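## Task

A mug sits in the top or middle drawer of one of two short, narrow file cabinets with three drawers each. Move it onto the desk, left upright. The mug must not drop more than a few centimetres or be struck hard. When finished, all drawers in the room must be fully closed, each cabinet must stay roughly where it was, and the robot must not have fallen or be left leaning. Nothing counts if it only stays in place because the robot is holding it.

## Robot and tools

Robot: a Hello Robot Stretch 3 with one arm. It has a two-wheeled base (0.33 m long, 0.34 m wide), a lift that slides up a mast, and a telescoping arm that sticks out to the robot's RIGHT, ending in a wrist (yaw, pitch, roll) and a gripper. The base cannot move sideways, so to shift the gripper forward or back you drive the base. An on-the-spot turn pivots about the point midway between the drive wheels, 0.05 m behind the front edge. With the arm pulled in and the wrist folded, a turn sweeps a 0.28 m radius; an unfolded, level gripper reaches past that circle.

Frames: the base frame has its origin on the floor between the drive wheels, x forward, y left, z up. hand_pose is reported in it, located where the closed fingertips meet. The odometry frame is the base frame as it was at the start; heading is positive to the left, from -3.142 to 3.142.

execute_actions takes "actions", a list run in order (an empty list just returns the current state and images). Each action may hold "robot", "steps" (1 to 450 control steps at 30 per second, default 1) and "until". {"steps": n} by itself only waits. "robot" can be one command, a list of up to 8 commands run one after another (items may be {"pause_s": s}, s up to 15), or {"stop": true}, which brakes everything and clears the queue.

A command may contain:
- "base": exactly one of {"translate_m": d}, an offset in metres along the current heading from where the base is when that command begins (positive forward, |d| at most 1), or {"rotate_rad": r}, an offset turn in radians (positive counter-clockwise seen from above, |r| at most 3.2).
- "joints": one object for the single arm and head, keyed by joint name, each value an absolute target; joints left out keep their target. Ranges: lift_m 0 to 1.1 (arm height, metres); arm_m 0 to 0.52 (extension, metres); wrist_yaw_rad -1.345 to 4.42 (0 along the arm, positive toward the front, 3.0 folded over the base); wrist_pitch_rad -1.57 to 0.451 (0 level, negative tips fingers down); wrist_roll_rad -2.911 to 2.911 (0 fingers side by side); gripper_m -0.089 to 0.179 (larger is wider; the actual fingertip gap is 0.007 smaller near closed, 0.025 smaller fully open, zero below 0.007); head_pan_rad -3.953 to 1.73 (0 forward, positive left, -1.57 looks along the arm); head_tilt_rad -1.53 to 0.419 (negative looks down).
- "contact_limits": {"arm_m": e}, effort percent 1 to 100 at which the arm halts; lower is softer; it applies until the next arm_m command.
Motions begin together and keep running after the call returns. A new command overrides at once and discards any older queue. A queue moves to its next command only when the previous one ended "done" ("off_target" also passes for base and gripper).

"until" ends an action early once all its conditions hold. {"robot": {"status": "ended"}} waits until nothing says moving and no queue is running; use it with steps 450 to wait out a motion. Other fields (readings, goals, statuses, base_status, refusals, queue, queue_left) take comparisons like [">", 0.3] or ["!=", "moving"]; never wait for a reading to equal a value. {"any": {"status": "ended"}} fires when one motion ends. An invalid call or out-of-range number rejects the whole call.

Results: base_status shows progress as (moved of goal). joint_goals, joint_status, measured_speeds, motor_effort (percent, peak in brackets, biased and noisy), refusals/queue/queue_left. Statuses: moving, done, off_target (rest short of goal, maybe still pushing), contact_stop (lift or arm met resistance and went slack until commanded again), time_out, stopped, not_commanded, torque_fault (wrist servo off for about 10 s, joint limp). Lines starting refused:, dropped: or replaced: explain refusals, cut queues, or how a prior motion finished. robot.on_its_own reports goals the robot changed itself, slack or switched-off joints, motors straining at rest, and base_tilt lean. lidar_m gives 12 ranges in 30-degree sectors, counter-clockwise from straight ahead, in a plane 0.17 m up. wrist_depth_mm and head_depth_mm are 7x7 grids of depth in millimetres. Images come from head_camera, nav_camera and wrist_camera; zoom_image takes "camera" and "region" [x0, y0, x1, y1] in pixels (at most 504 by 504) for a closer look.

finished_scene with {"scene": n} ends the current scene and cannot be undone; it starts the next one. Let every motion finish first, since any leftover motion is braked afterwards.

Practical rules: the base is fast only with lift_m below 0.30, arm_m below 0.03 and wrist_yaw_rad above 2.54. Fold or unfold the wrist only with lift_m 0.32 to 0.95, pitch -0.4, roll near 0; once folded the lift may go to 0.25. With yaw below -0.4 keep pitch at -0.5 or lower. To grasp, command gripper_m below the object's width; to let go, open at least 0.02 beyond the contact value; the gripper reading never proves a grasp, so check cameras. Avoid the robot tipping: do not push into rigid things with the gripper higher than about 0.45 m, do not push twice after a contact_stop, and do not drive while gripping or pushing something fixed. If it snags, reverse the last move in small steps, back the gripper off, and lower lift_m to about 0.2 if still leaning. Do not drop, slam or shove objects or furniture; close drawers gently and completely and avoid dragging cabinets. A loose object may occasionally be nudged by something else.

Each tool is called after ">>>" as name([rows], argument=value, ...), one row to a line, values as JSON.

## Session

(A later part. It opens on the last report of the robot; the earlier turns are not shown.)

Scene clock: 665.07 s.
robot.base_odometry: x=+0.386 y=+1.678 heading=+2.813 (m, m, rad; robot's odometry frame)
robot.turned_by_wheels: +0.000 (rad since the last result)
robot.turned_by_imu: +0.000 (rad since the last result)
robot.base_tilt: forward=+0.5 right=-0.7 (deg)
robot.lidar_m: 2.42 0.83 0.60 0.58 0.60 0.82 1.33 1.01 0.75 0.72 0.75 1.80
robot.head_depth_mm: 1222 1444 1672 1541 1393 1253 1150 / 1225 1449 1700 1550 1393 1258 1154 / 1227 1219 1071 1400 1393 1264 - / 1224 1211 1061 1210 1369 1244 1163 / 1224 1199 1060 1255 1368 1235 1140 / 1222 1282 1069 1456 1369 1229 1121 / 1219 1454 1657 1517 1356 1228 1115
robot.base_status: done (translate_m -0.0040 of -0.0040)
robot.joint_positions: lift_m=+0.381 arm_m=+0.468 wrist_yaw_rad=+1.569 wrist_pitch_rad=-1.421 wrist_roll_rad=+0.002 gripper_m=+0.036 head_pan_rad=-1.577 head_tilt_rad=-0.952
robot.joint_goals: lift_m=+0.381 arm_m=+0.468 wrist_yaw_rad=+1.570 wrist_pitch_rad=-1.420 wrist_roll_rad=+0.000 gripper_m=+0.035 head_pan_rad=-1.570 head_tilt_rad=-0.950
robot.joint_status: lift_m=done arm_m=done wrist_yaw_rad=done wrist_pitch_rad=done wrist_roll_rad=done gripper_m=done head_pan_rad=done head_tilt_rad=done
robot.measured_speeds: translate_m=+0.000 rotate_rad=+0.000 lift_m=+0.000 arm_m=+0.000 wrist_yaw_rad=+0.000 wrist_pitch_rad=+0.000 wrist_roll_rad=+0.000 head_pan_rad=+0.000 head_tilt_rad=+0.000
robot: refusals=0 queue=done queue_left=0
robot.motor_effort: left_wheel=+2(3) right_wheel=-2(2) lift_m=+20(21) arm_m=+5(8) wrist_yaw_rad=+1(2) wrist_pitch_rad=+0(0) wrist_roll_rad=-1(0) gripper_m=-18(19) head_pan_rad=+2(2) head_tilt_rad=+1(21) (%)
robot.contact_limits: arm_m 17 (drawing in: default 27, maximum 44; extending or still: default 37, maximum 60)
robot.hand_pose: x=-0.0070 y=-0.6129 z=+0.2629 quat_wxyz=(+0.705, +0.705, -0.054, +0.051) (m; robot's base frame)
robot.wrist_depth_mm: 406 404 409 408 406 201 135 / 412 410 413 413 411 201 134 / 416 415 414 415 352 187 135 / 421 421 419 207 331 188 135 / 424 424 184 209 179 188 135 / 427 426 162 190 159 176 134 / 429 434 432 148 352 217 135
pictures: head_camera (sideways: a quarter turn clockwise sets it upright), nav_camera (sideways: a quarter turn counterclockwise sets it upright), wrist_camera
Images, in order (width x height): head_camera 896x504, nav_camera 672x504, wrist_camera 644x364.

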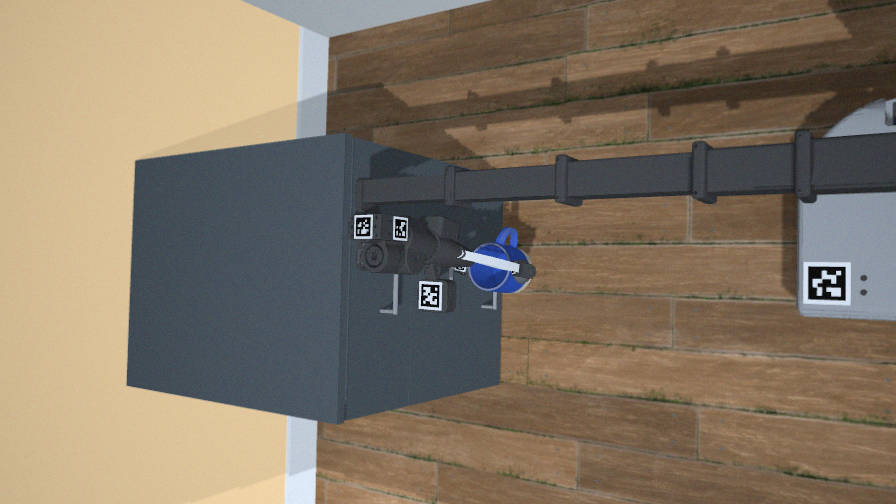

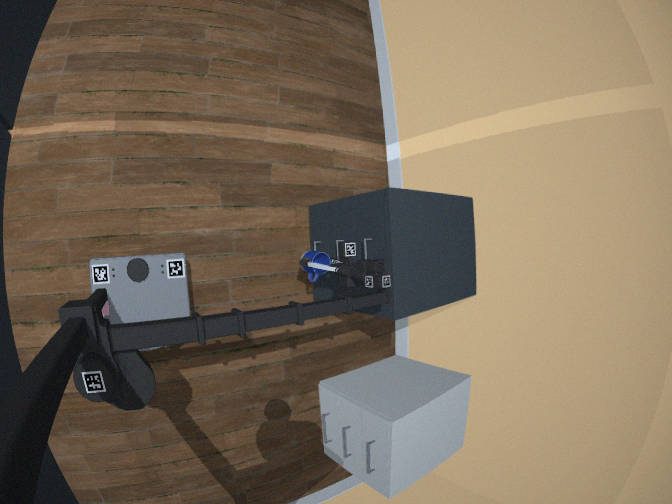

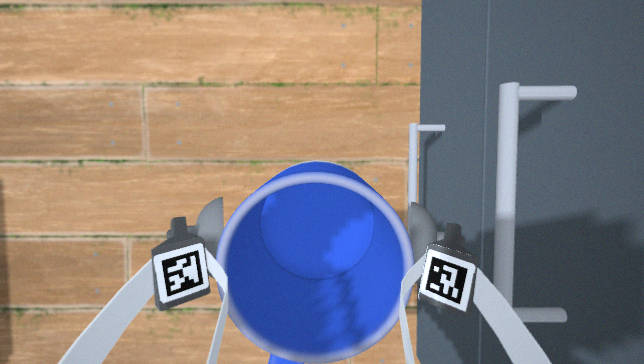

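>>> zoom_image(camera="head_camera", region=[780, 230, 896, 330])

Region (780, 230, 896, 330) of head_camera's 896x504 image, scaled by 4.345, with more detail than that image has; it fills the top 434 rows of this view, and the rest is white.

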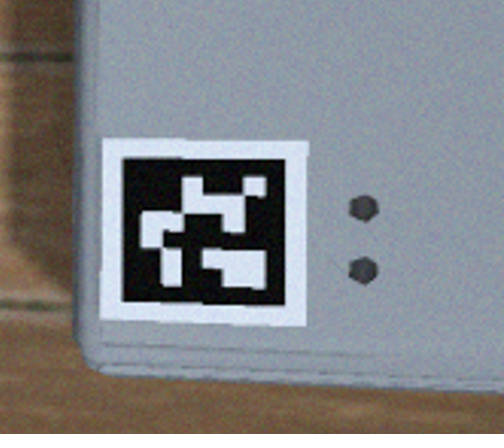

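>>> execute_actions([
  {"robot": {"joints": {"arm_m": 0.015, "head_pan_rad": -0.6, "head_tilt_rad": -1.3}}, "steps": 450, "until": {"robot": {"arm_m": ["<", 0.43]}}},
  {"robot": {"base": {"translate_m": 0.5}, "joints": {"wrist_pitch_rad": -0.45, "wrist_yaw_rad": 2.62}}, "steps": 450, "until": {"robot": {"wrist_pitch_rad": [">", -0.7]}}},
  {"robot": {"joints": {"lift_m": 0.292}}, "steps": 450, "until": {"robot": {"arm_m": ["<", 0.028], "lift_m": ["<", 0.297], "wrist_yaw_rad": [">", 2.56]}}},
  {"robot": {"base": {"translate_m": 1.0}}, "steps": 2},
])

Scene clock: 788.97 s.
robot.base_odometry: x=+0.117 y=+1.770 heading=+2.813 (m, m, rad; robot's odometry frame)
robot.turned_by_wheels: +0.000 (rad since the last result)
robot.turned_by_imu: +0.000 (rad since the last result)
robot.base_tilt: forward=+1.0 right=-0.2 (deg)
robot.lidar_m: 2.14 0.83 0.60 0.58 0.60 0.82 1.61 1.13 0.75 0.72 1.32 1.79
robot.head_depth_mm: 1547 1478 1396 1326 1272 1214 1168 / 1559 1465 1392 1326 1275 1199 1166 / 1549 1464 1395 1328 1278 - 1167 / 1542 1453 1376 1320 1271 - - / 1541 1450 1386 1308 1249 - - / 1517 1429 1368 1310 1241 1192 - / 1527 1433 1365 1305 1247 1197 1152
robot.base_status: moving (translate_m +0.0089 of +1.0000)
robot.joint_positions: lift_m=+0.292 arm_m=+0.023 wrist_yaw_rad=+2.618 wrist_pitch_rad=-0.495 wrist_roll_rad=+0.002 gripper_m=+0.036 head_pan_rad=-0.607 head_tilt_rad=-1.285
robot.joint_goals: lift_m=+0.292 arm_m=+0.015 wrist_yaw_rad=+2.620 wrist_pitch_rad=-0.450 wrist_roll_rad=+0.000 gripper_m=+0.035 head_pan_rad=-0.600 head_tilt_rad=-1.300
robot.joint_status: lift_m=moving arm_m=moving wrist_yaw_rad=moving wrist_pitch_rad=moving wrist_roll_rad=done gripper_m=done head_pan_rad=done head_tilt_rad=done
robot.measured_speeds: translate_m=+0.139 rotate_rad=+0.000 lift_m=+0.000 arm_m=-0.048 wrist_yaw_rad=+0.000 wrist_pitch_rad=+0.000 wrist_roll_rad=+0.000 head_pan_rad=+0.000 head_tilt_rad=+0.000
robot: refusals=0 queue=running queue_left=0
robot.motor_effort: left_wheel=+8(13) right_wheel=+3(6) lift_m=+20(19) arm_m=-5(6) wrist_yaw_rad=+1(7) wrist_pitch_rad=+14(14) wrist_roll_rad=-1(0) gripper_m=-18(18) head_pan_rad=+2(29) head_tilt_rad=-8(36) (%)
robot.hand_pose: x=+0.0857 y=+0.0176 z=+0.2879 quat_wxyz=(+0.345, +0.708, -0.010, +0.617) (m; robot's base frame)
robot.wrist_depth_mm: 491 543 616 700 820 - - / 530 586 668 770 903 - - / 572 644 719 762 757 753 764 / 600 621 622 208 626 628 635 / 548 526 186 210 175 536 528 / - - 158 203 160 464 458 / - - 136 148 397 407 406
pictures: head_camera (sideways: a quarter turn clockwise sets it upright), nav_camera (sideways: a quarter turn counterclockwise sets it upright), wrist_camera
Images, in order (width x height): head_camera 896x504, nav_camera 672x504, wrist_camera 644x364.

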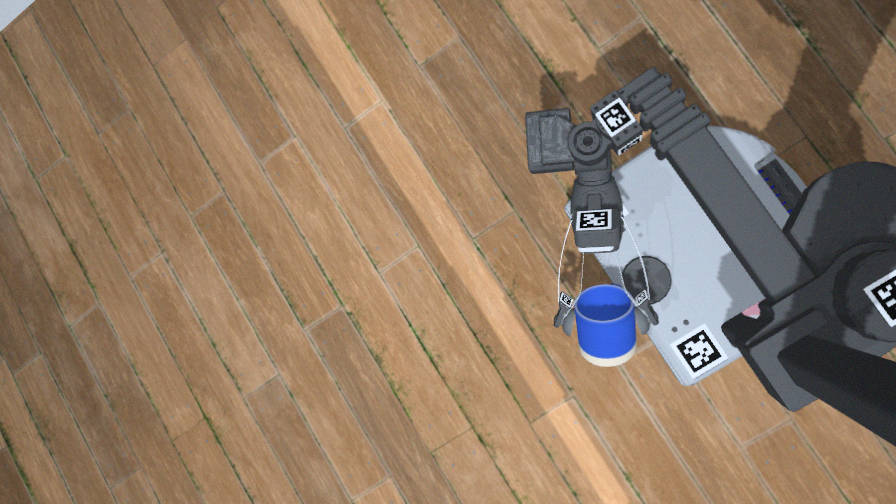

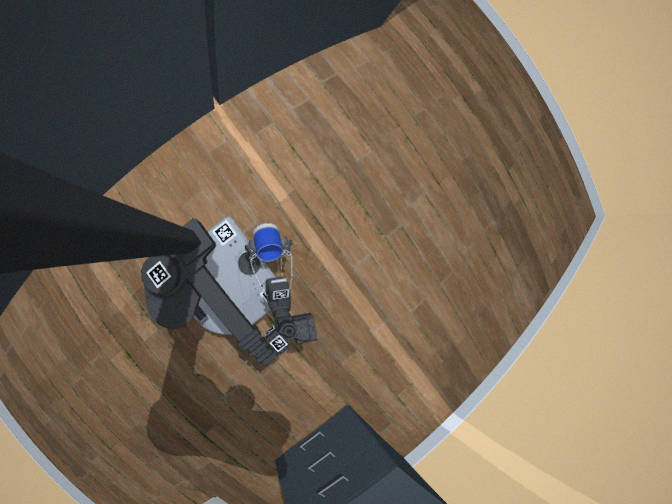

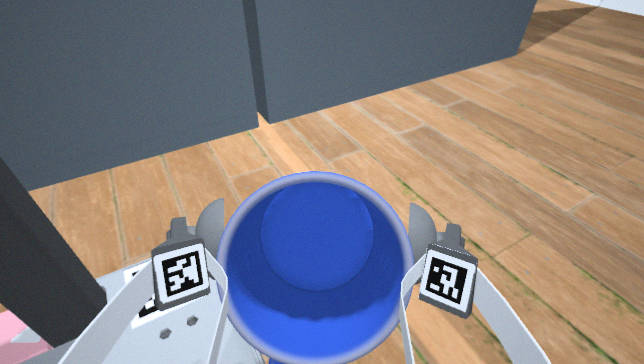

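>>> execute_actions([
  {"robot": {"base": {"translate_m": 1.0}, "joints": {"head_pan_rad": 1.5, "head_tilt_rad": -0.3}}, "steps": 450, "until": {"robot": {"x": ["<=", -0.9]}}},
  {"robot": {"base": {"translate_m": 0.5}}, "steps": 450, "until": {"robot": {"status": "ended"}}},
])

Scene clock: 798.97 s.
robot.base_odometry: x=-1.380 y=+2.281 heading=+2.813 (m, m, rad; robot's odometry frame)
robot.turned_by_wheels: +0.000 (rad since the last result)
robot.turned_by_imu: +0.002 (rad since the last result)
robot.base_tilt: forward=+0.2 right=-0.5 (deg)
robot.lidar_m: 0.56 0.59 0.80 2.20 0.73 0.82 2.28 1.80 1.31 1.26 0.80 0.59
robot.head_depth_mm: 1343 1334 1341 1323 1331 1312 1318 / 1771 1808 1795 1793 1773 1749 1546 / 2730 2657 2686 2658 2411 1935 1552 / 3044 3360 3556 3617 2619 1922 1526 / 3093 3249 3499 3668 2575 1900 1525 / 3078 3292 3432 3631 2546 1887 1524 / 3032 3192 3394 3523 2519 1876 1504
robot.base_status: done (translate_m +0.5000 of +0.5000)
robot.joint_positions: lift_m=+0.292 arm_m=+0.015 wrist_yaw_rad=+2.618 wrist_pitch_rad=-0.494 wrist_roll_rad=+0.002 gripper_m=+0.036 head_pan_rad=+1.493 head_tilt_rad=-0.310
robot.joint_goals: lift_m=+0.292 arm_m=+0.015 wrist_yaw_rad=+2.620 wrist_pitch_rad=-0.450 wrist_roll_rad=+0.000 gripper_m=+0.035 head_pan_rad=+1.500 head_tilt_rad=-0.300
robot.joint_status: lift_m=done arm_m=done wrist_yaw_rad=done wrist_pitch_rad=done wrist_roll_rad=done gripper_m=done head_pan_rad=done head_tilt_rad=done
robot.measured_speeds: translate_m=+0.000 rotate_rad=+0.000 lift_m=+0.000 arm_m=+0.000 wrist_yaw_rad=+0.000 wrist_pitch_rad=+0.000 wrist_roll_rad=+0.000 head_pan_rad=+0.000 head_tilt_rad=+0.000
robot: refusals=0 queue=done queue_left=0
robot.motor_effort: left_wheel=+2(13) right_wheel=-2(6) lift_m=+19(21) arm_m=-5(7) wrist_yaw_rad=+1(1) wrist_pitch_rad=+14(15) wrist_roll_rad=+0(0) gripper_m=-17(17) head_pan_rad=+2(31) head_tilt_rad=+7(50) (%)
robot.hand_pose: x=+0.0858 y=+0.0251 z=+0.2880 quat_wxyz=(+0.345, +0.708, -0.010, +0.617) (m; robot's base frame)
robot.wrist_depth_mm: - - - 982 701 526 427 / 990 976 941 928 724 552 442 / 748 757 763 751 735 571 462 / 617 625 624 208 628 585 477 / 542 528 188 210 176 531 493 / - - 158 203 160 470 461 / - - 136 148 397 408 407
pictures: head_camera (sideways: a quarter turn clockwise sets it upright), nav_camera (sideways: a quarter turn counterclockwise sets it upright), wrist_camera
Images, in order (width x height): head_camera 896x504, nav_camera 672x504, wrist_camera 644x364.

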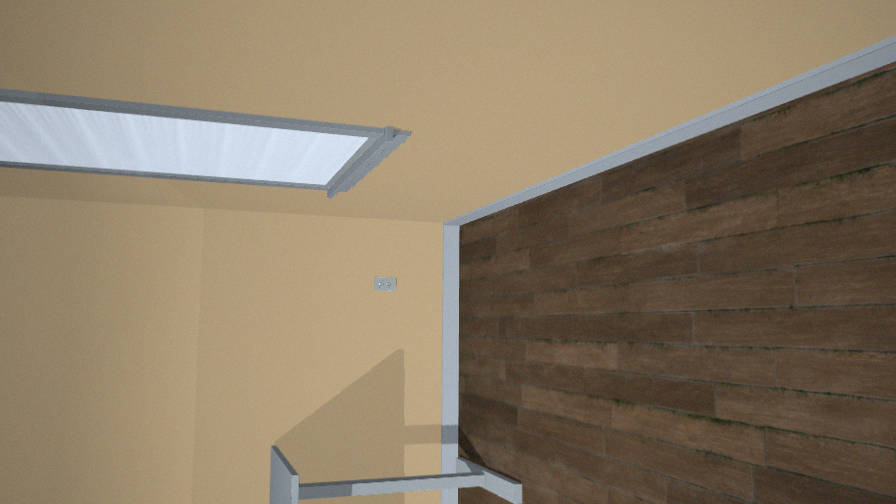

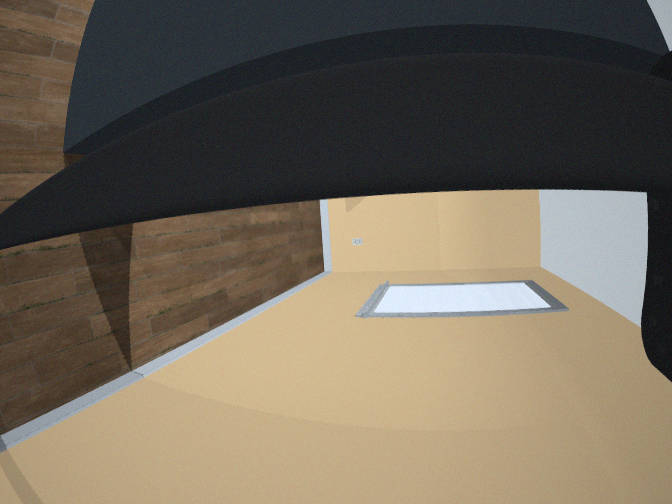

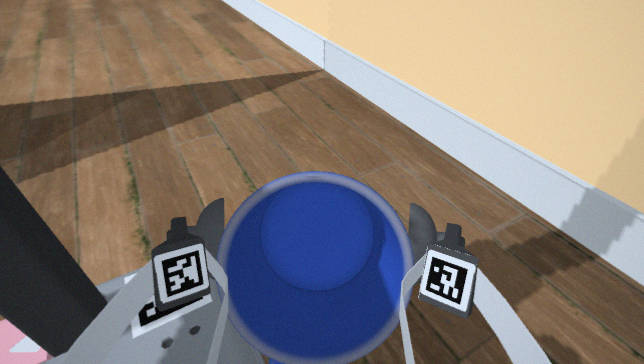

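>>> zoom_image(camera="head_camera", region=[250, 404, 550, 504])

Region (250, 404, 550, 504) of head_camera's 896x504 image, scaled by 1.680, with more detail than that image has.

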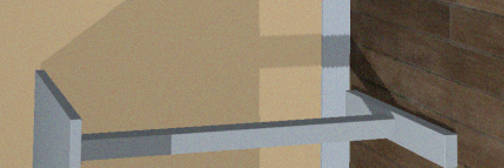

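>>> execute_actions([
  {"robot": {"base": {"rotate_rad": -1.577}, "joints": {"head_pan_rad": -2.6, "head_tilt_rad": -0.4}}, "steps": 450, "until": {"robot": {"base_status": ["!=", "moving"]}}},
  {"robot": {"base": {"translate_m": -1.0}}, "steps": 450, "until": {"robot": {"translate_m": ["<=", -0.7]}}},
  {"robot": {"base": {"translate_m": -1.0}}, "steps": 450, "until": {"robot": {"translate_m": ["<=", -0.6]}}},
  {"robot": {"base": {"translate_m": -0.87}}, "steps": 450, "until": {"robot": {"translate_m": ["<=", -0.61]}}},
  {"robot": {"joints": {"wrist_yaw_rad": 0.0, "arm_m": 0.253}}, "steps": 450, "until": {"robot": {"arm_m": [">", 0.08], "wrist_yaw_rad": ["<", 1.8]}}},
  {"robot": {"joints": {"wrist_pitch_rad": -1.38, "lift_m": 0.187}}, "steps": 450, "until": {"robot": {"status": "ended"}}},
])

Scene clock: 931.03 s.
robot.base_odometry: x=-2.095 y=+0.225 heading=+1.236 (m, m, rad; robot's odometry frame)
robot.turned_by_wheels: -1.577 (rad since the last result)
robot.turned_by_imu: -1.573 (rad since the last result)
robot.base_tilt: forward=+0.3 right=-0.7 (deg)
robot.lidar_m: 1.53 0.80 0.58 0.56 0.58 0.79 1.31 1.08 1.86 3.15 1.71 1.21
robot.head_depth_mm: 1132 1203 1280 1359 1457 1571 1440 / 1196 1257 1339 1438 1556 1660 1434 / 1245 1329 1401 1534 1660 1701 1423 / 1320 1413 1429 1627 1763 1745 1427 / 1383 1488 1404 1193 1321 1472 1416 / 1472 1589 1379 997 2043 1721 1374 / 1567 1689 1346 923 2109 1713 1400
robot.base_status: done (translate_m -0.8700 of -0.8700)
robot.joint_positions: lift_m=+0.187 arm_m=+0.253 wrist_yaw_rad=+0.003 wrist_pitch_rad=-1.380 wrist_roll_rad=+0.001 gripper_m=+0.036 head_pan_rad=-2.593 head_tilt_rad=-0.396
robot.joint_goals: lift_m=+0.187 arm_m=+0.253 wrist_yaw_rad=+0.000 wrist_pitch_rad=-1.380 wrist_roll_rad=+0.000 gripper_m=+0.035 head_pan_rad=-2.600 head_tilt_rad=-0.400
robot.joint_status: lift_m=done arm_m=done wrist_yaw_rad=done wrist_pitch_rad=done wrist_roll_rad=done gripper_m=done head_pan_rad=done head_tilt_rad=done
robot.measured_speeds: translate_m=+0.000 rotate_rad=+0.000 lift_m=+0.000 arm_m=+0.000 wrist_yaw_rad=+0.000 wrist_pitch_rad=+0.000 wrist_roll_rad=+0.000 head_pan_rad=+0.000 head_tilt_rad=+0.000
robot: refusals=0 queue=done queue_left=0
robot.motor_effort: left_wheel=+3(15) right_wheel=-2(10) lift_m=+20(19) arm_m=+4(5) wrist_yaw_rad=-1(7) wrist_pitch_rad=+0(14) wrist_roll_rad=+0(0) gripper_m=-17(17) head_pan_rad=-2(30) head_tilt_rad=-1(14) (%)
robot.hand_pose: x=-0.0216 y=-0.4226 z=+0.0697 quat_wxyz=(+0.546, +0.450, -0.545, -0.450) (m; robot's base frame)
robot.wrist_depth_mm: 227 228 227 227 227 227 229 / 227 226 228 229 229 229 231 / 228 229 230 228 228 230 229 / 229 230 229 207 230 230 230 / 230 232 186 210 179 231 231 / 231 230 163 192 158 233 233 / 231 232 231 146 232 233 233
pictures: head_camera (sideways: a quarter turn clockwise sets it upright), nav_camera (sideways: a quarter turn counterclockwise sets it upright), wrist_camera
Images, in order (width x height): head_camera 896x504, nav_camera 672x504, wrist_camera 644x364.

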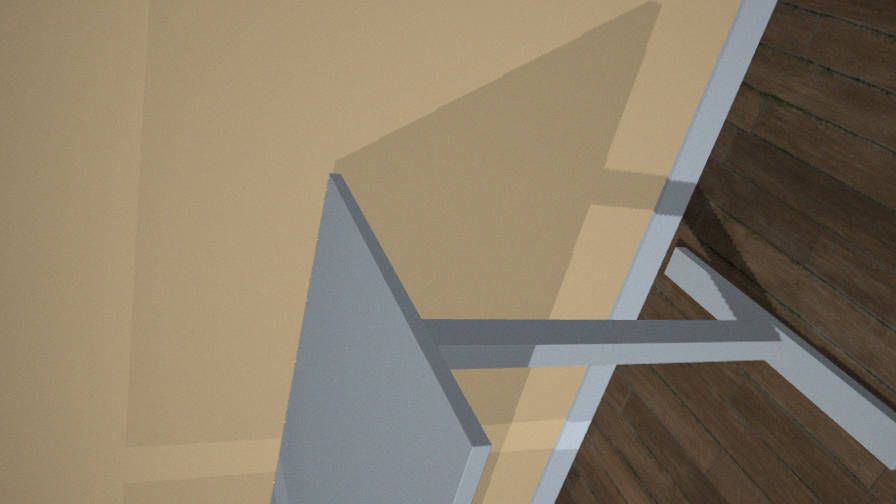

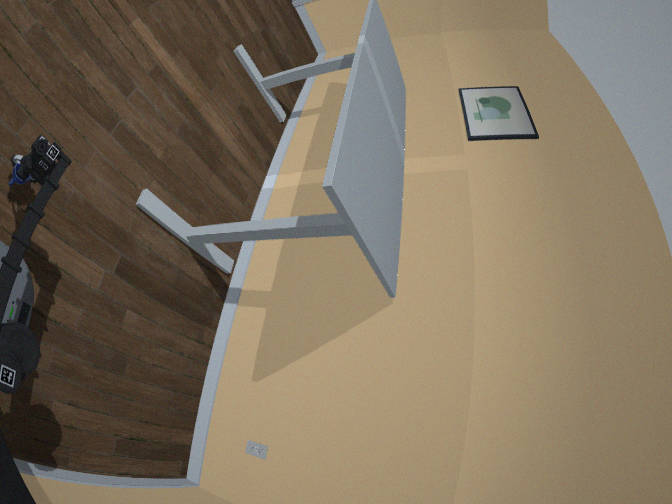

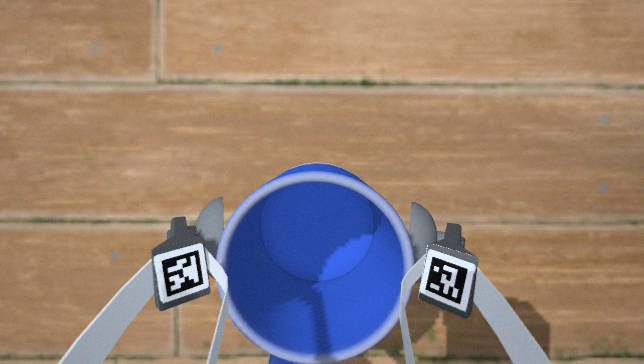

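>>> execute_actions([
  {"robot": {"joints": {"wrist_pitch_rad": -1.45, "lift_m": 0.178, "head_pan_rad": -1.57, "head_tilt_rad": -1.2}}, "steps": 450, "until": {"robot": {"lift_m_status": ["!=", "moving"]}}},
])

Scene clock: 965.60 s.
robot.base_odometry: x=-2.095 y=+0.225 heading=+1.236 (m, m, rad; robot's odometry frame)
robot.turned_by_wheels: +0.000 (rad since the last result)
robot.turned_by_imu: +0.000 (rad since the last result)
robot.base_tilt: forward=+0.5 right=-0.6 (deg)
robot.lidar_m: 1.53 0.80 0.58 0.56 0.58 0.79 1.31 1.08 1.86 3.15 1.71 1.20
robot.head_depth_mm: 1745 1604 1475 1385 1292 1222 1142 / 1738 1588 1467 1378 1288 1220 - / 1715 1581 1474 1372 1301 - - / 1729 1563 1452 1351 1288 - - / 1701 1571 1457 1359 1263 1193 1111 / 1688 1559 1455 1347 1265 1191 1121 / 1689 1553 1441 1348 1262 1180 1121
robot.base_status: done (translate_m -0.8700 of -0.8700)
robot.joint_positions: lift_m=+0.178 arm_m=+0.253 wrist_yaw_rad=+0.003 wrist_pitch_rad=-1.445 wrist_roll_rad=+0.001 gripper_m=+0.036 head_pan_rad=-1.590 head_tilt_rad=-1.185
robot.joint_goals: lift_m=+0.178 arm_m=+0.253 wrist_yaw_rad=+0.000 wrist_pitch_rad=-1.450 wrist_roll_rad=+0.000 gripper_m=+0.035 head_pan_rad=-1.570 head_tilt_rad=-1.200
robot.joint_status: lift_m=done arm_m=done wrist_yaw_rad=done wrist_pitch_rad=done wrist_roll_rad=done gripper_m=done head_pan_rad=moving head_tilt_rad=moving
robot.measured_speeds: translate_m=+0.000 rotate_rad=+0.000 lift_m=+0.000 arm_m=+0.000 wrist_yaw_rad=+0.000 wrist_pitch_rad=+0.000 wrist_roll_rad=+0.000 head_pan_rad=+0.504 head_tilt_rad=-0.048
robot: refusals=0 queue=running queue_left=0
robot.motor_effort: left_wheel=+3(3) right_wheel=-2(3) lift_m=+19(21) arm_m=+4(4) wrist_yaw_rad=-1(2) wrist_pitch_rad=-1(3) wrist_roll_rad=+0(0) gripper_m=-18(18) head_pan_rad=+7(30) head_tilt_rad=-10(48) (%)
robot.hand_pose: x=-0.0216 y=-0.4057 z=+0.0596 quat_wxyz=(+0.531, +0.468, -0.530, -0.468) (m; robot's base frame)
robot.wrist_depth_mm: 209 209 209 209 210 211 211 / 212 212 212 213 212 213 213 / 216 216 215 216 216 216 216 / 218 218 218 208 218 219 219 / 221 220 186 209 179 223 222 / 224 223 162 192 158 225 224 / 227 228 227 147 228 230 229
pictures: head_camera (sideways: a quarter turn clockwise sets it upright), nav_camera (sideways: a quarter turn counterclockwise sets it upright), wrist_camera
Images, in order (width x height): head_camera 896x504, nav_camera 672x504, wrist_camera 644x364.

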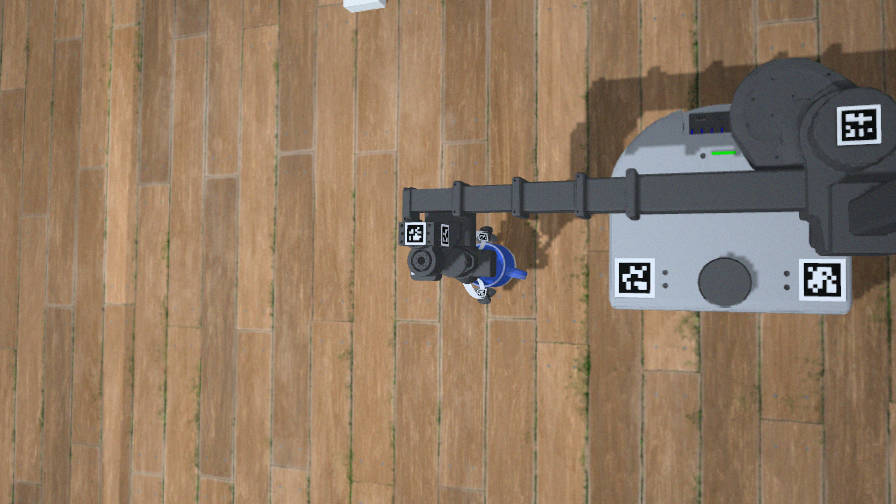

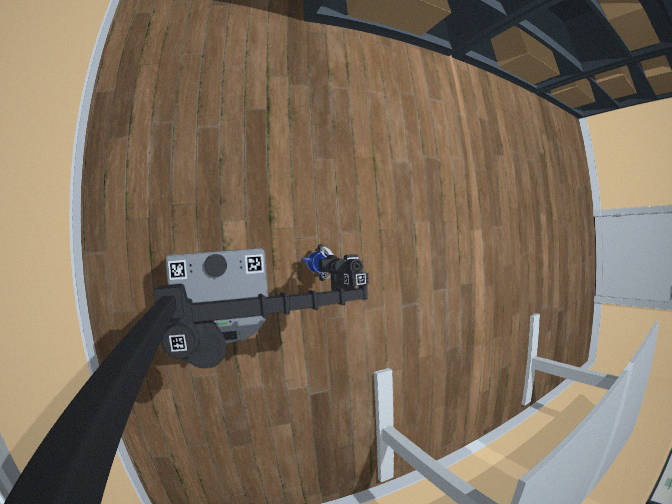

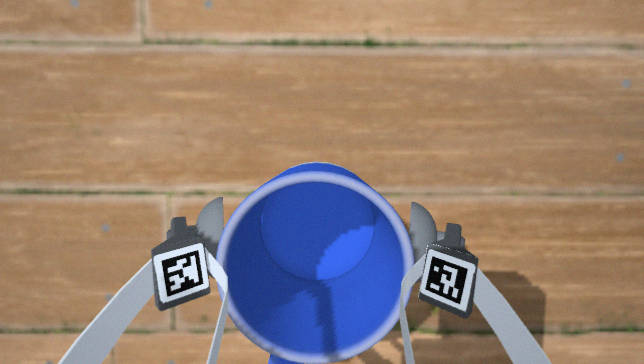

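>>> execute_actions([
  {"robot": {"joints": {"gripper_m": 0.14}}, "steps": 450, "until": {"robot": {"gripper_m": [">", 0.12]}}},
  {"robot": {"joints": {"wrist_pitch_rad": -0.6, "arm_m": 0.067}}, "steps": 450, "until": {"robot": {"arm_m": ["<", 0.11], "wrist_pitch_rad": [">", -0.75]}}},
  {"robot": {"joints": {"lift_m": 0.092}}, "steps": 450, "until": {"robot": {"status": "ended"}}},
])

Scene clock: 1011.47 s.
robot.base_odometry: x=-2.095 y=+0.225 heading=+1.236 (m, m, rad; robot's odometry frame)
robot.turned_by_wheels: +0.000 (rad since the last result)
robot.turned_by_imu: +0.000 (rad since the last result)
robot.base_tilt: forward=+0.5 right=-0.6 (deg)
robot.lidar_m: 1.53 0.80 0.58 0.56 0.58 0.79 1.31 1.08 1.86 3.16 1.70 1.20
robot.head_depth_mm: 1745 1594 1477 1378 1297 1210 1140 / 1722 1598 1473 1373 1282 1222 1121 / 1713 1581 1461 1374 1296 - - / 1700 1586 1454 1362 - - - / 1702 1566 1451 1363 1274 1201 1120 / 1708 1554 1448 1351 1265 1189 1120 / 1693 1560 1444 1351 1257 1191 1124
robot.base_status: done (translate_m -0.8700 of -0.8700)
robot.joint_positions: lift_m=+0.092 arm_m=+0.067 wrist_yaw_rad=+0.002 wrist_pitch_rad=-0.617 wrist_roll_rad=+0.001 gripper_m=+0.140 head_pan_rad=-1.577 head_tilt_rad=-1.185
robot.joint_goals: lift_m=+0.092 arm_m=+0.067 wrist_yaw_rad=+0.000 wrist_pitch_rad=-0.600 wrist_roll_rad=+0.000 gripper_m=+0.140 head_pan_rad=-1.570 head_tilt_rad=-1.200
robot.joint_status: lift_m=done arm_m=done wrist_yaw_rad=done wrist_pitch_rad=done wrist_roll_rad=done gripper_m=done head_pan_rad=done head_tilt_rad=done
robot.measured_speeds: translate_m=+0.000 rotate_rad=+0.000 lift_m=+0.000 arm_m=+0.000 wrist_yaw_rad=+0.000 wrist_pitch_rad=+0.000 wrist_roll_rad=+0.000 head_pan_rad=+0.000 head_tilt_rad=+0.000
robot: refusals=0 queue=done queue_left=0
robot.motor_effort: left_wheel=+3(3) right_wheel=-3(2) lift_m=+18(20) arm_m=-4(9) wrist_yaw_rad=-1(1) wrist_pitch_rad=+5(5) wrist_roll_rad=+0(0) gripper_m=+0(80) head_pan_rad=+2(5) head_tilt_rad=-7(8) (%)
robot.hand_pose: x=-0.0212 y=-0.4073 z=+0.0630 quat_wxyz=(+0.674, +0.216, -0.674, -0.215) (m; robot's base frame)
robot.wrist_depth_mm: 463 465 467 472 471 469 469 / 373 374 375 381 377 377 382 / 310 312 314 315 312 316 316 / 267 267 260 174 269 271 270 / 235 240 192 208 226 243 238 / 214 204 204 201 204 - 212 / 187 188 184 135 188 189 191
pictures: head_camera (sideways: a quarter turn clockwise sets it upright), nav_camera (sideways: a quarter turn counterclockwise sets it upright), wrist_camera
Images, in order (width x height): head_camera 896x504, nav_camera 672x504, wrist_camera 644x364.

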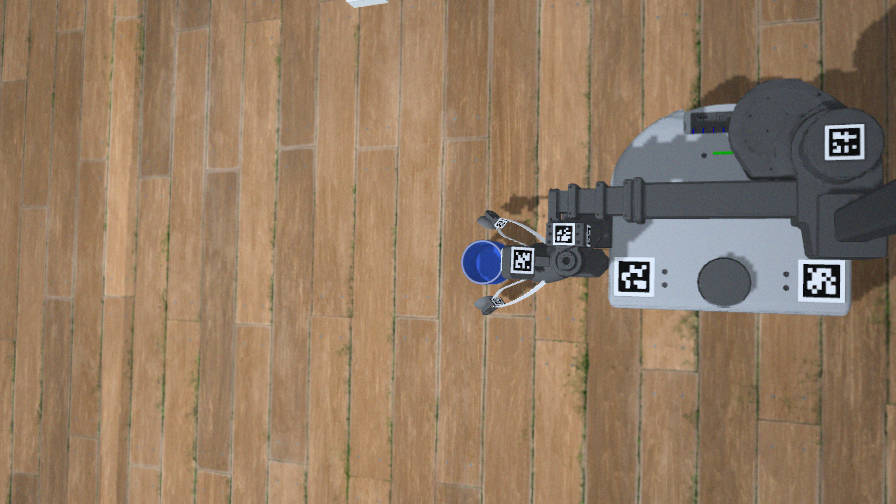

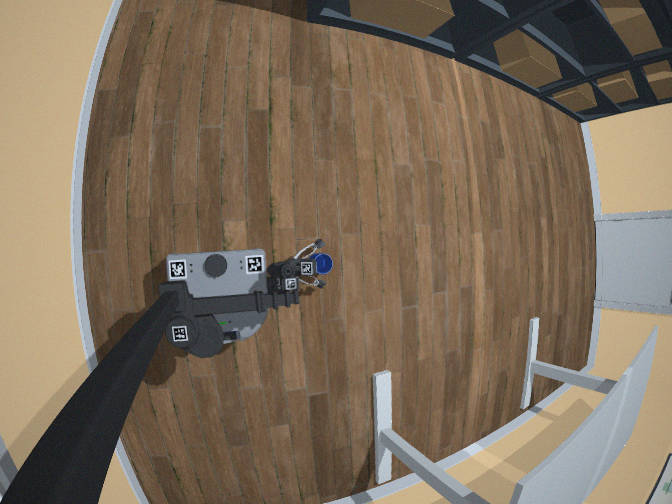

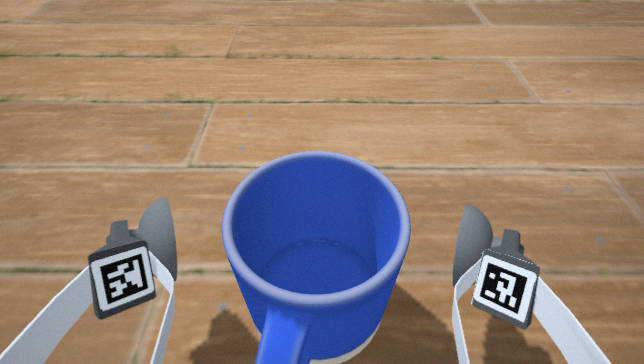

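>>> execute_actions([
  {"robot": {"joints": {"gripper_m": 0.035}}, "steps": 450, "until": {"robot": {"status": "ended"}}},
  {"robot": {"joints": {"lift_m": 0.112}}, "steps": 450, "until": {"robot": {"status": "ended"}}},
])

Scene clock: 1025.93 s.
robot.base_odometry: x=-2.095 y=+0.225 heading=+1.236 (m, m, rad; robot's odometry frame)
robot.turned_by_wheels: +0.000 (rad since the last result)
robot.turned_by_imu: +0.000 (rad since the last result)
robot.base_tilt: forward=+0.4 right=-0.6 (deg)
robot.lidar_m: 1.53 0.80 0.58 0.56 0.58 0.79 1.31 1.08 1.85 3.15 1.71 1.20
robot.head_depth_mm: 1746 1607 1476 1384 1293 1212 1146 / 1744 1582 1483 1374 1291 1215 1115 / 1720 1578 1473 1364 1299 - - / 1716 1578 1464 1361 - - - / 1698 1573 1466 1361 1273 1196 1122 / 1691 1572 1450 1348 1267 1190 1121 / 1688 1557 1432 1352 1268 1188 1119
robot.base_status: done (translate_m -0.8700 of -0.8700)
robot.joint_positions: lift_m=+0.112 arm_m=+0.067 wrist_yaw_rad=+0.002 wrist_pitch_rad=-0.634 wrist_roll_rad=+0.001 gripper_m=+0.036 head_pan_rad=-1.577 head_tilt_rad=-1.185
robot.joint_goals: lift_m=+0.112 arm_m=+0.067 wrist_yaw_rad=+0.000 wrist_pitch_rad=-0.600 wrist_roll_rad=+0.000 gripper_m=+0.035 head_pan_rad=-1.570 head_tilt_rad=-1.200
robot.joint_status: lift_m=done arm_m=done wrist_yaw_rad=done wrist_pitch_rad=done wrist_roll_rad=done gripper_m=done head_pan_rad=done head_tilt_rad=done
robot.measured_speeds: translate_m=+0.000 rotate_rad=+0.000 lift_m=+0.000 arm_m=+0.000 wrist_yaw_rad=+0.000 wrist_pitch_rad=+0.000 wrist_roll_rad=+0.000 head_pan_rad=+0.000 head_tilt_rad=+0.000
robot: refusals=0 queue=done queue_left=0
robot.motor_effort: left_wheel=+3(3) right_wheel=-3(3) lift_m=+28(29) arm_m=-5(4) wrist_yaw_rad=+0(1) wrist_pitch_rad=+11(12) wrist_roll_rad=+0(0) gripper_m=-17(92) head_pan_rad=+2(2) head_tilt_rad=-7(8) (%)
robot.hand_pose: x=-0.0212 y=-0.4045 z=+0.0792 quat_wxyz=(+0.672, +0.221, -0.672, -0.220) (m; robot's base frame)
robot.wrist_depth_mm: 479 483 483 486 488 489 499 / 393 395 395 397 397 399 402 / 329 330 331 335 335 335 336 / 285 288 281 170 290 290 289 / 252 252 169 203 166 255 255 / 225 228 187 199 151 227 226 / 203 203 199 127 201 206 206
pictures: head_camera (sideways: a quarter turn clockwise sets it upright), nav_camera (sideways: a quarter turn counterclockwise sets it upright), wrist_camera
Images, in order (width x height): head_camera 896x504, nav_camera 672x504, wrist_camera 644x364.

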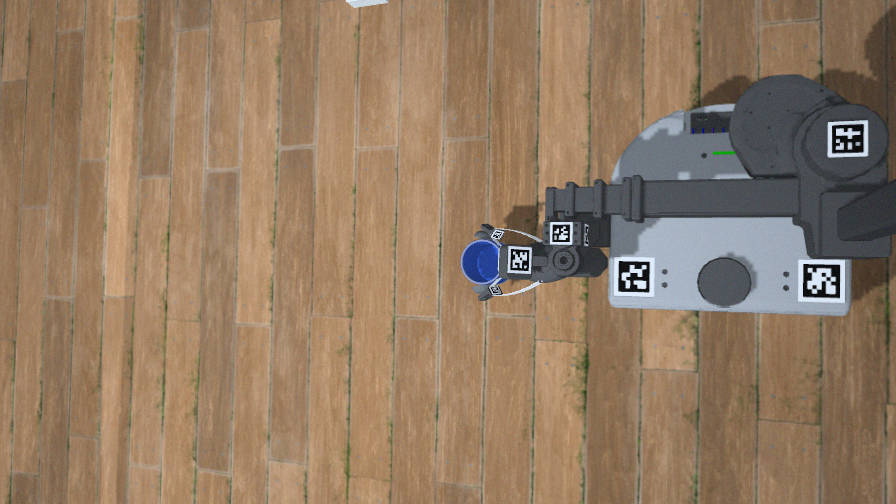

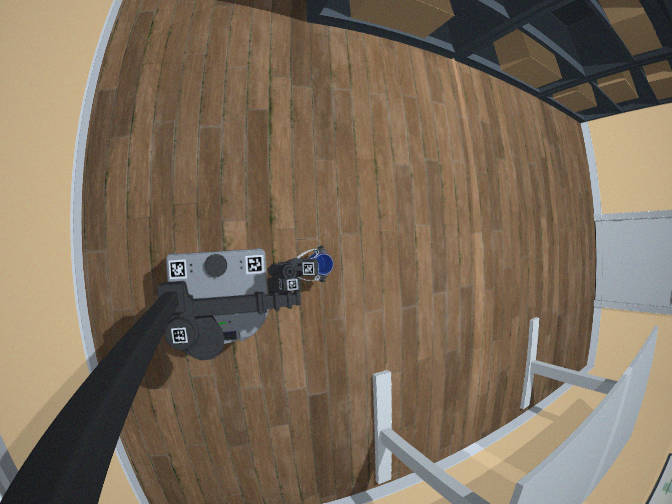

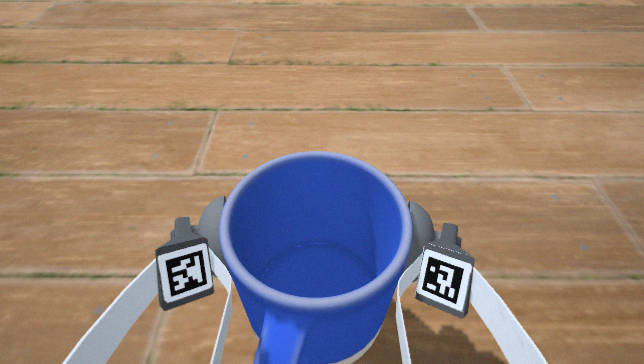

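>>> execute_actions([
  {"robot": {"base": {"translate_m": -0.72}, "joints": {"lift_m": 1.08, "arm_m": 0.105, "wrist_pitch_rad": -0.58, "head_pan_rad": -1.5, "head_tilt_rad": -0.5}}, "steps": 450, "until": {"robot": {"lift_m": [">", 1.06]}}},
  {"robot": {"joints": {"arm_m": 0.38}, "contact_limits": {"arm_m": 14}}, "steps": 450, "until": {"robot": {"status": "ended"}}},
])

Scene clock: 1056.13 s.
robot.base_odometry: x=-2.331 y=-0.455 heading=+1.236 (m, m, rad; robot's odometry frame)
robot.turned_by_wheels: +0.000 (rad since the last result)
robot.turned_by_imu: +0.000 (rad since the last result)
robot.base_tilt: forward=+0.3 right=-0.4 (deg)
robot.lidar_m: 1.90 0.80 0.58 0.56 0.58 0.62 0.60 0.62 0.68 0.67 2.67 1.97
robot.head_depth_mm: 2544 1881 1020 696 1772 1593 1339 / - - 1007 691 814 913 1210 / 2752 - 688 685 1889 1574 1201 / 2814 1767 866 677 1938 1574 1310 / 2812 3004 963 669 1940 1574 1312 / 2800 3119 3294 664 1904 1552 1310 / 2879 3114 3381 2502 1888 1551 1299
robot.base_status: done (translate_m -0.7200 of -0.7200)
robot.joint_positions: lift_m=+1.080 arm_m=+0.380 wrist_yaw_rad=+0.002 wrist_pitch_rad=-0.618 wrist_roll_rad=+0.001 gripper_m=+0.036 head_pan_rad=-1.507 head_tilt_rad=-0.507
robot.joint_goals: lift_m=+1.080 arm_m=+0.380 wrist_yaw_rad=+0.000 wrist_pitch_rad=-0.580 wrist_roll_rad=+0.000 gripper_m=+0.035 head_pan_rad=-1.500 head_tilt_rad=-0.500
robot.joint_status: lift_m=done arm_m=done wrist_yaw_rad=done wrist_pitch_rad=done wrist_roll_rad=done gripper_m=done head_pan_rad=done head_tilt_rad=done
robot.measured_speeds: translate_m=+0.000 rotate_rad=+0.000 lift_m=+0.000 arm_m=+0.000 wrist_yaw_rad=+0.000 wrist_pitch_rad=+0.000 wrist_roll_rad=+0.000 head_pan_rad=+0.000 head_tilt_rad=+0.000
robot: refusals=0 queue=done queue_left=0
robot.motor_effort: left_wheel=+4(5) right_wheel=-3(8) lift_m=+28(28) arm_m=+4(4) wrist_yaw_rad=-1(1) wrist_pitch_rad=+12(13) wrist_roll_rad=+0(0) gripper_m=-16(17) head_pan_rad=+2(5) head_tilt_rad=+5(43) (%)
robot.contact_limits: arm_m 14 (drawing in: default 27, maximum 44; extending or still: default 37, maximum 60)
robot.hand_pose: x=-0.0213 y=-0.7194 z=+1.0502 quat_wxyz=(+0.673, +0.216, -0.673, -0.215) (m; robot's base frame)
robot.wrist_depth_mm: - - 543 545 548 553 553 / - - 438 437 439 439 440 / - 379 367 370 368 368 371 / - 315 307 171 318 317 318 / - 276 170 203 166 278 281 / 252 251 188 198 151 248 249 / 221 221 217 127 219 223 223
pictures: head_camera (sideways: a quarter turn clockwise sets it upright), nav_camera (sideways: a quarter turn counterclockwise sets it upright), wrist_camera
Images, in order (width x height): head_camera 896x504, nav_camera 672x504, wrist_camera 644x364.

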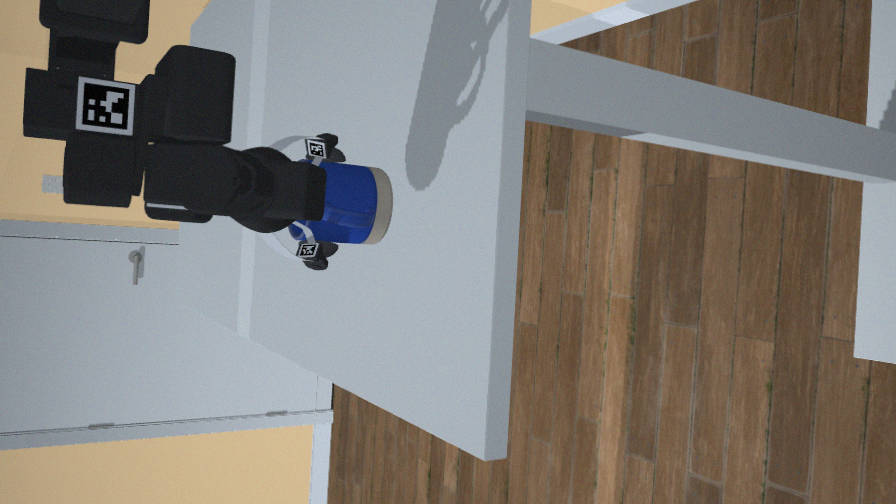

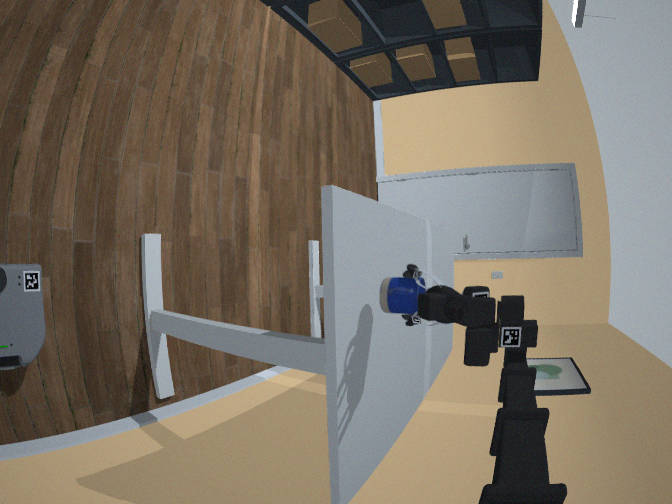

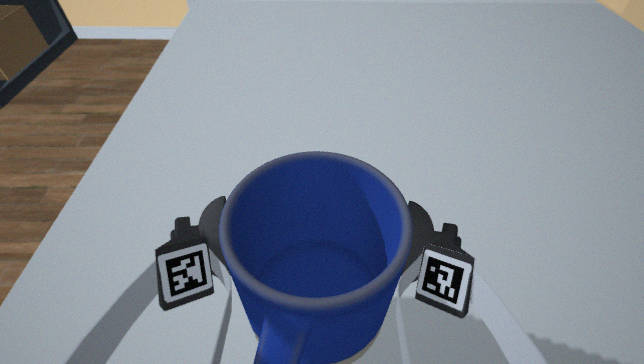

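>>> execute_actions([
  {"robot": {"joints": {"lift_m": 1.047}}, "steps": 450, "until": {"robot": {"status": "ended"}}},
])

Scene clock: 1063.23 s.
robot.base_odometry: x=-2.331 y=-0.455 heading=+1.236 (m, m, rad; robot's odometry frame)
robot.turned_by_wheels: +0.000 (rad since the last result)
robot.turned_by_imu: +0.000 (rad since the last result)
robot.base_tilt: forward=+0.5 right=-0.7 (deg)
robot.lidar_m: 1.90 0.79 0.58 0.56 0.58 0.62 0.59 0.62 0.68 0.67 2.67 1.97
robot.head_depth_mm: 2356 1517 1016 696 1754 1599 1335 / 2740 - 946 689 817 919 1204 / 2795 - - 684 1885 1577 1202 / 2776 1760 1008 680 1966 1573 1314 / 2824 2993 964 670 1951 1575 1308 / 2787 3101 3217 665 1908 1546 1302 / 2846 3096 3408 2471 1914 1554 1299
robot.base_status: done (translate_m -0.7200 of -0.7200)
robot.joint_positions: lift_m=+1.047 arm_m=+0.380 wrist_yaw_rad=+0.002 wrist_pitch_rad=-0.618 wrist_roll_rad=+0.001 gripper_m=+0.036 head_pan_rad=-1.507 head_tilt_rad=-0.507
robot.joint_goals: lift_m=+1.047 arm_m=+0.380 wrist_yaw_rad=+0.000 wrist_pitch_rad=-0.580 wrist_roll_rad=+0.000 gripper_m=+0.035 head_pan_rad=-1.500 head_tilt_rad=-0.500
robot.joint_status: lift_m=done arm_m=done wrist_yaw_rad=done wrist_pitch_rad=done wrist_roll_rad=done gripper_m=done head_pan_rad=done head_tilt_rad=done
robot.measured_speeds: translate_m=+0.000 rotate_rad=+0.000 lift_m=+0.000 arm_m=+0.000 wrist_yaw_rad=+0.000 wrist_pitch_rad=+0.000 wrist_roll_rad=+0.000 head_pan_rad=+0.000 head_tilt_rad=+0.000
robot: refusals=0 queue=done queue_left=0
robot.motor_effort: left_wheel=+4(4) right_wheel=-3(4) lift_m=+19(28) arm_m=+4(4) wrist_yaw_rad=-1(1) wrist_pitch_rad=+12(12) wrist_roll_rad=+0(0) gripper_m=-16(16) head_pan_rad=+2(2) head_tilt_rad=+3(4) (%)
robot.contact_limits: arm_m 14 (drawing in: default 27, maximum 44; extending or still: default 37, maximum 60)
robot.hand_pose: x=-0.0213 y=-0.7195 z=+1.0177 quat_wxyz=(+0.674, +0.216, -0.674, -0.215) (m; robot's base frame)
robot.wrist_depth_mm: - - 469 469 474 475 478 / - 395 377 381 381 382 381 / - 314 318 319 317 319 319 / 285 271 265 171 273 274 275 / 237 237 169 203 165 240 240 / 212 216 188 198 151 214 215 / 191 191 187 127 188 192 193
pictures: head_camera (sideways: a quarter turn clockwise sets it upright), nav_camera (sideways: a quarter turn counterclockwise sets it upright), wrist_camera
Images, in order (width x height): head_camera 896x504, nav_camera 672x504, wrist_camera 644x364.

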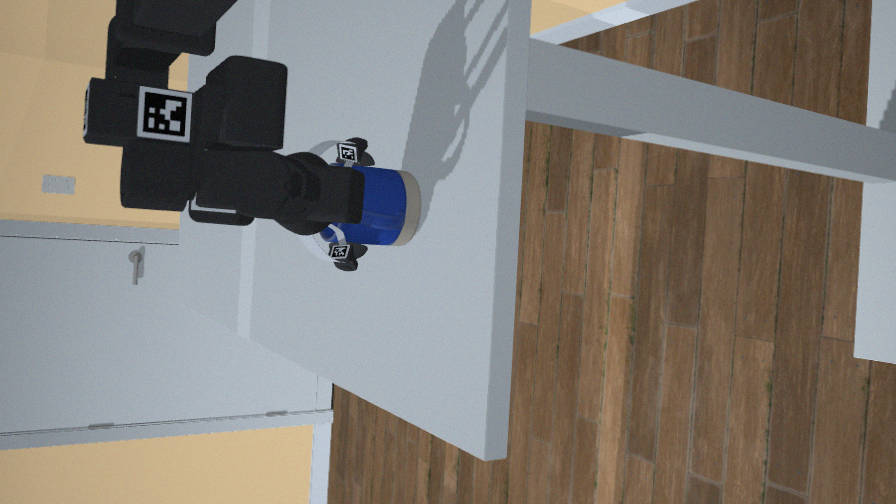

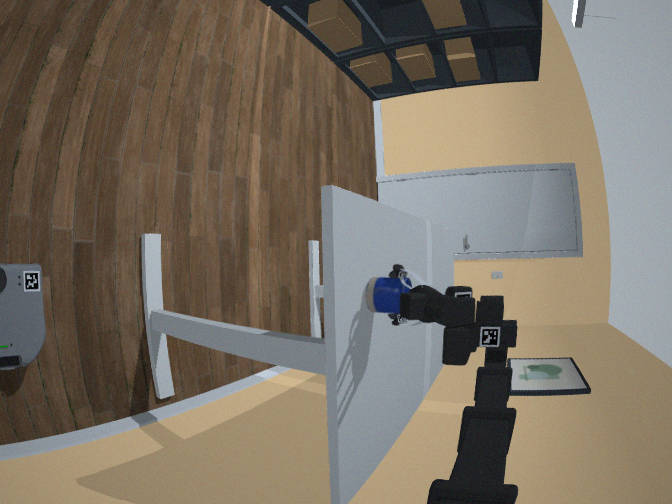

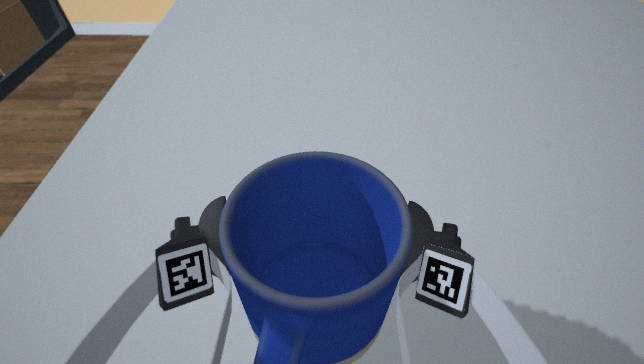

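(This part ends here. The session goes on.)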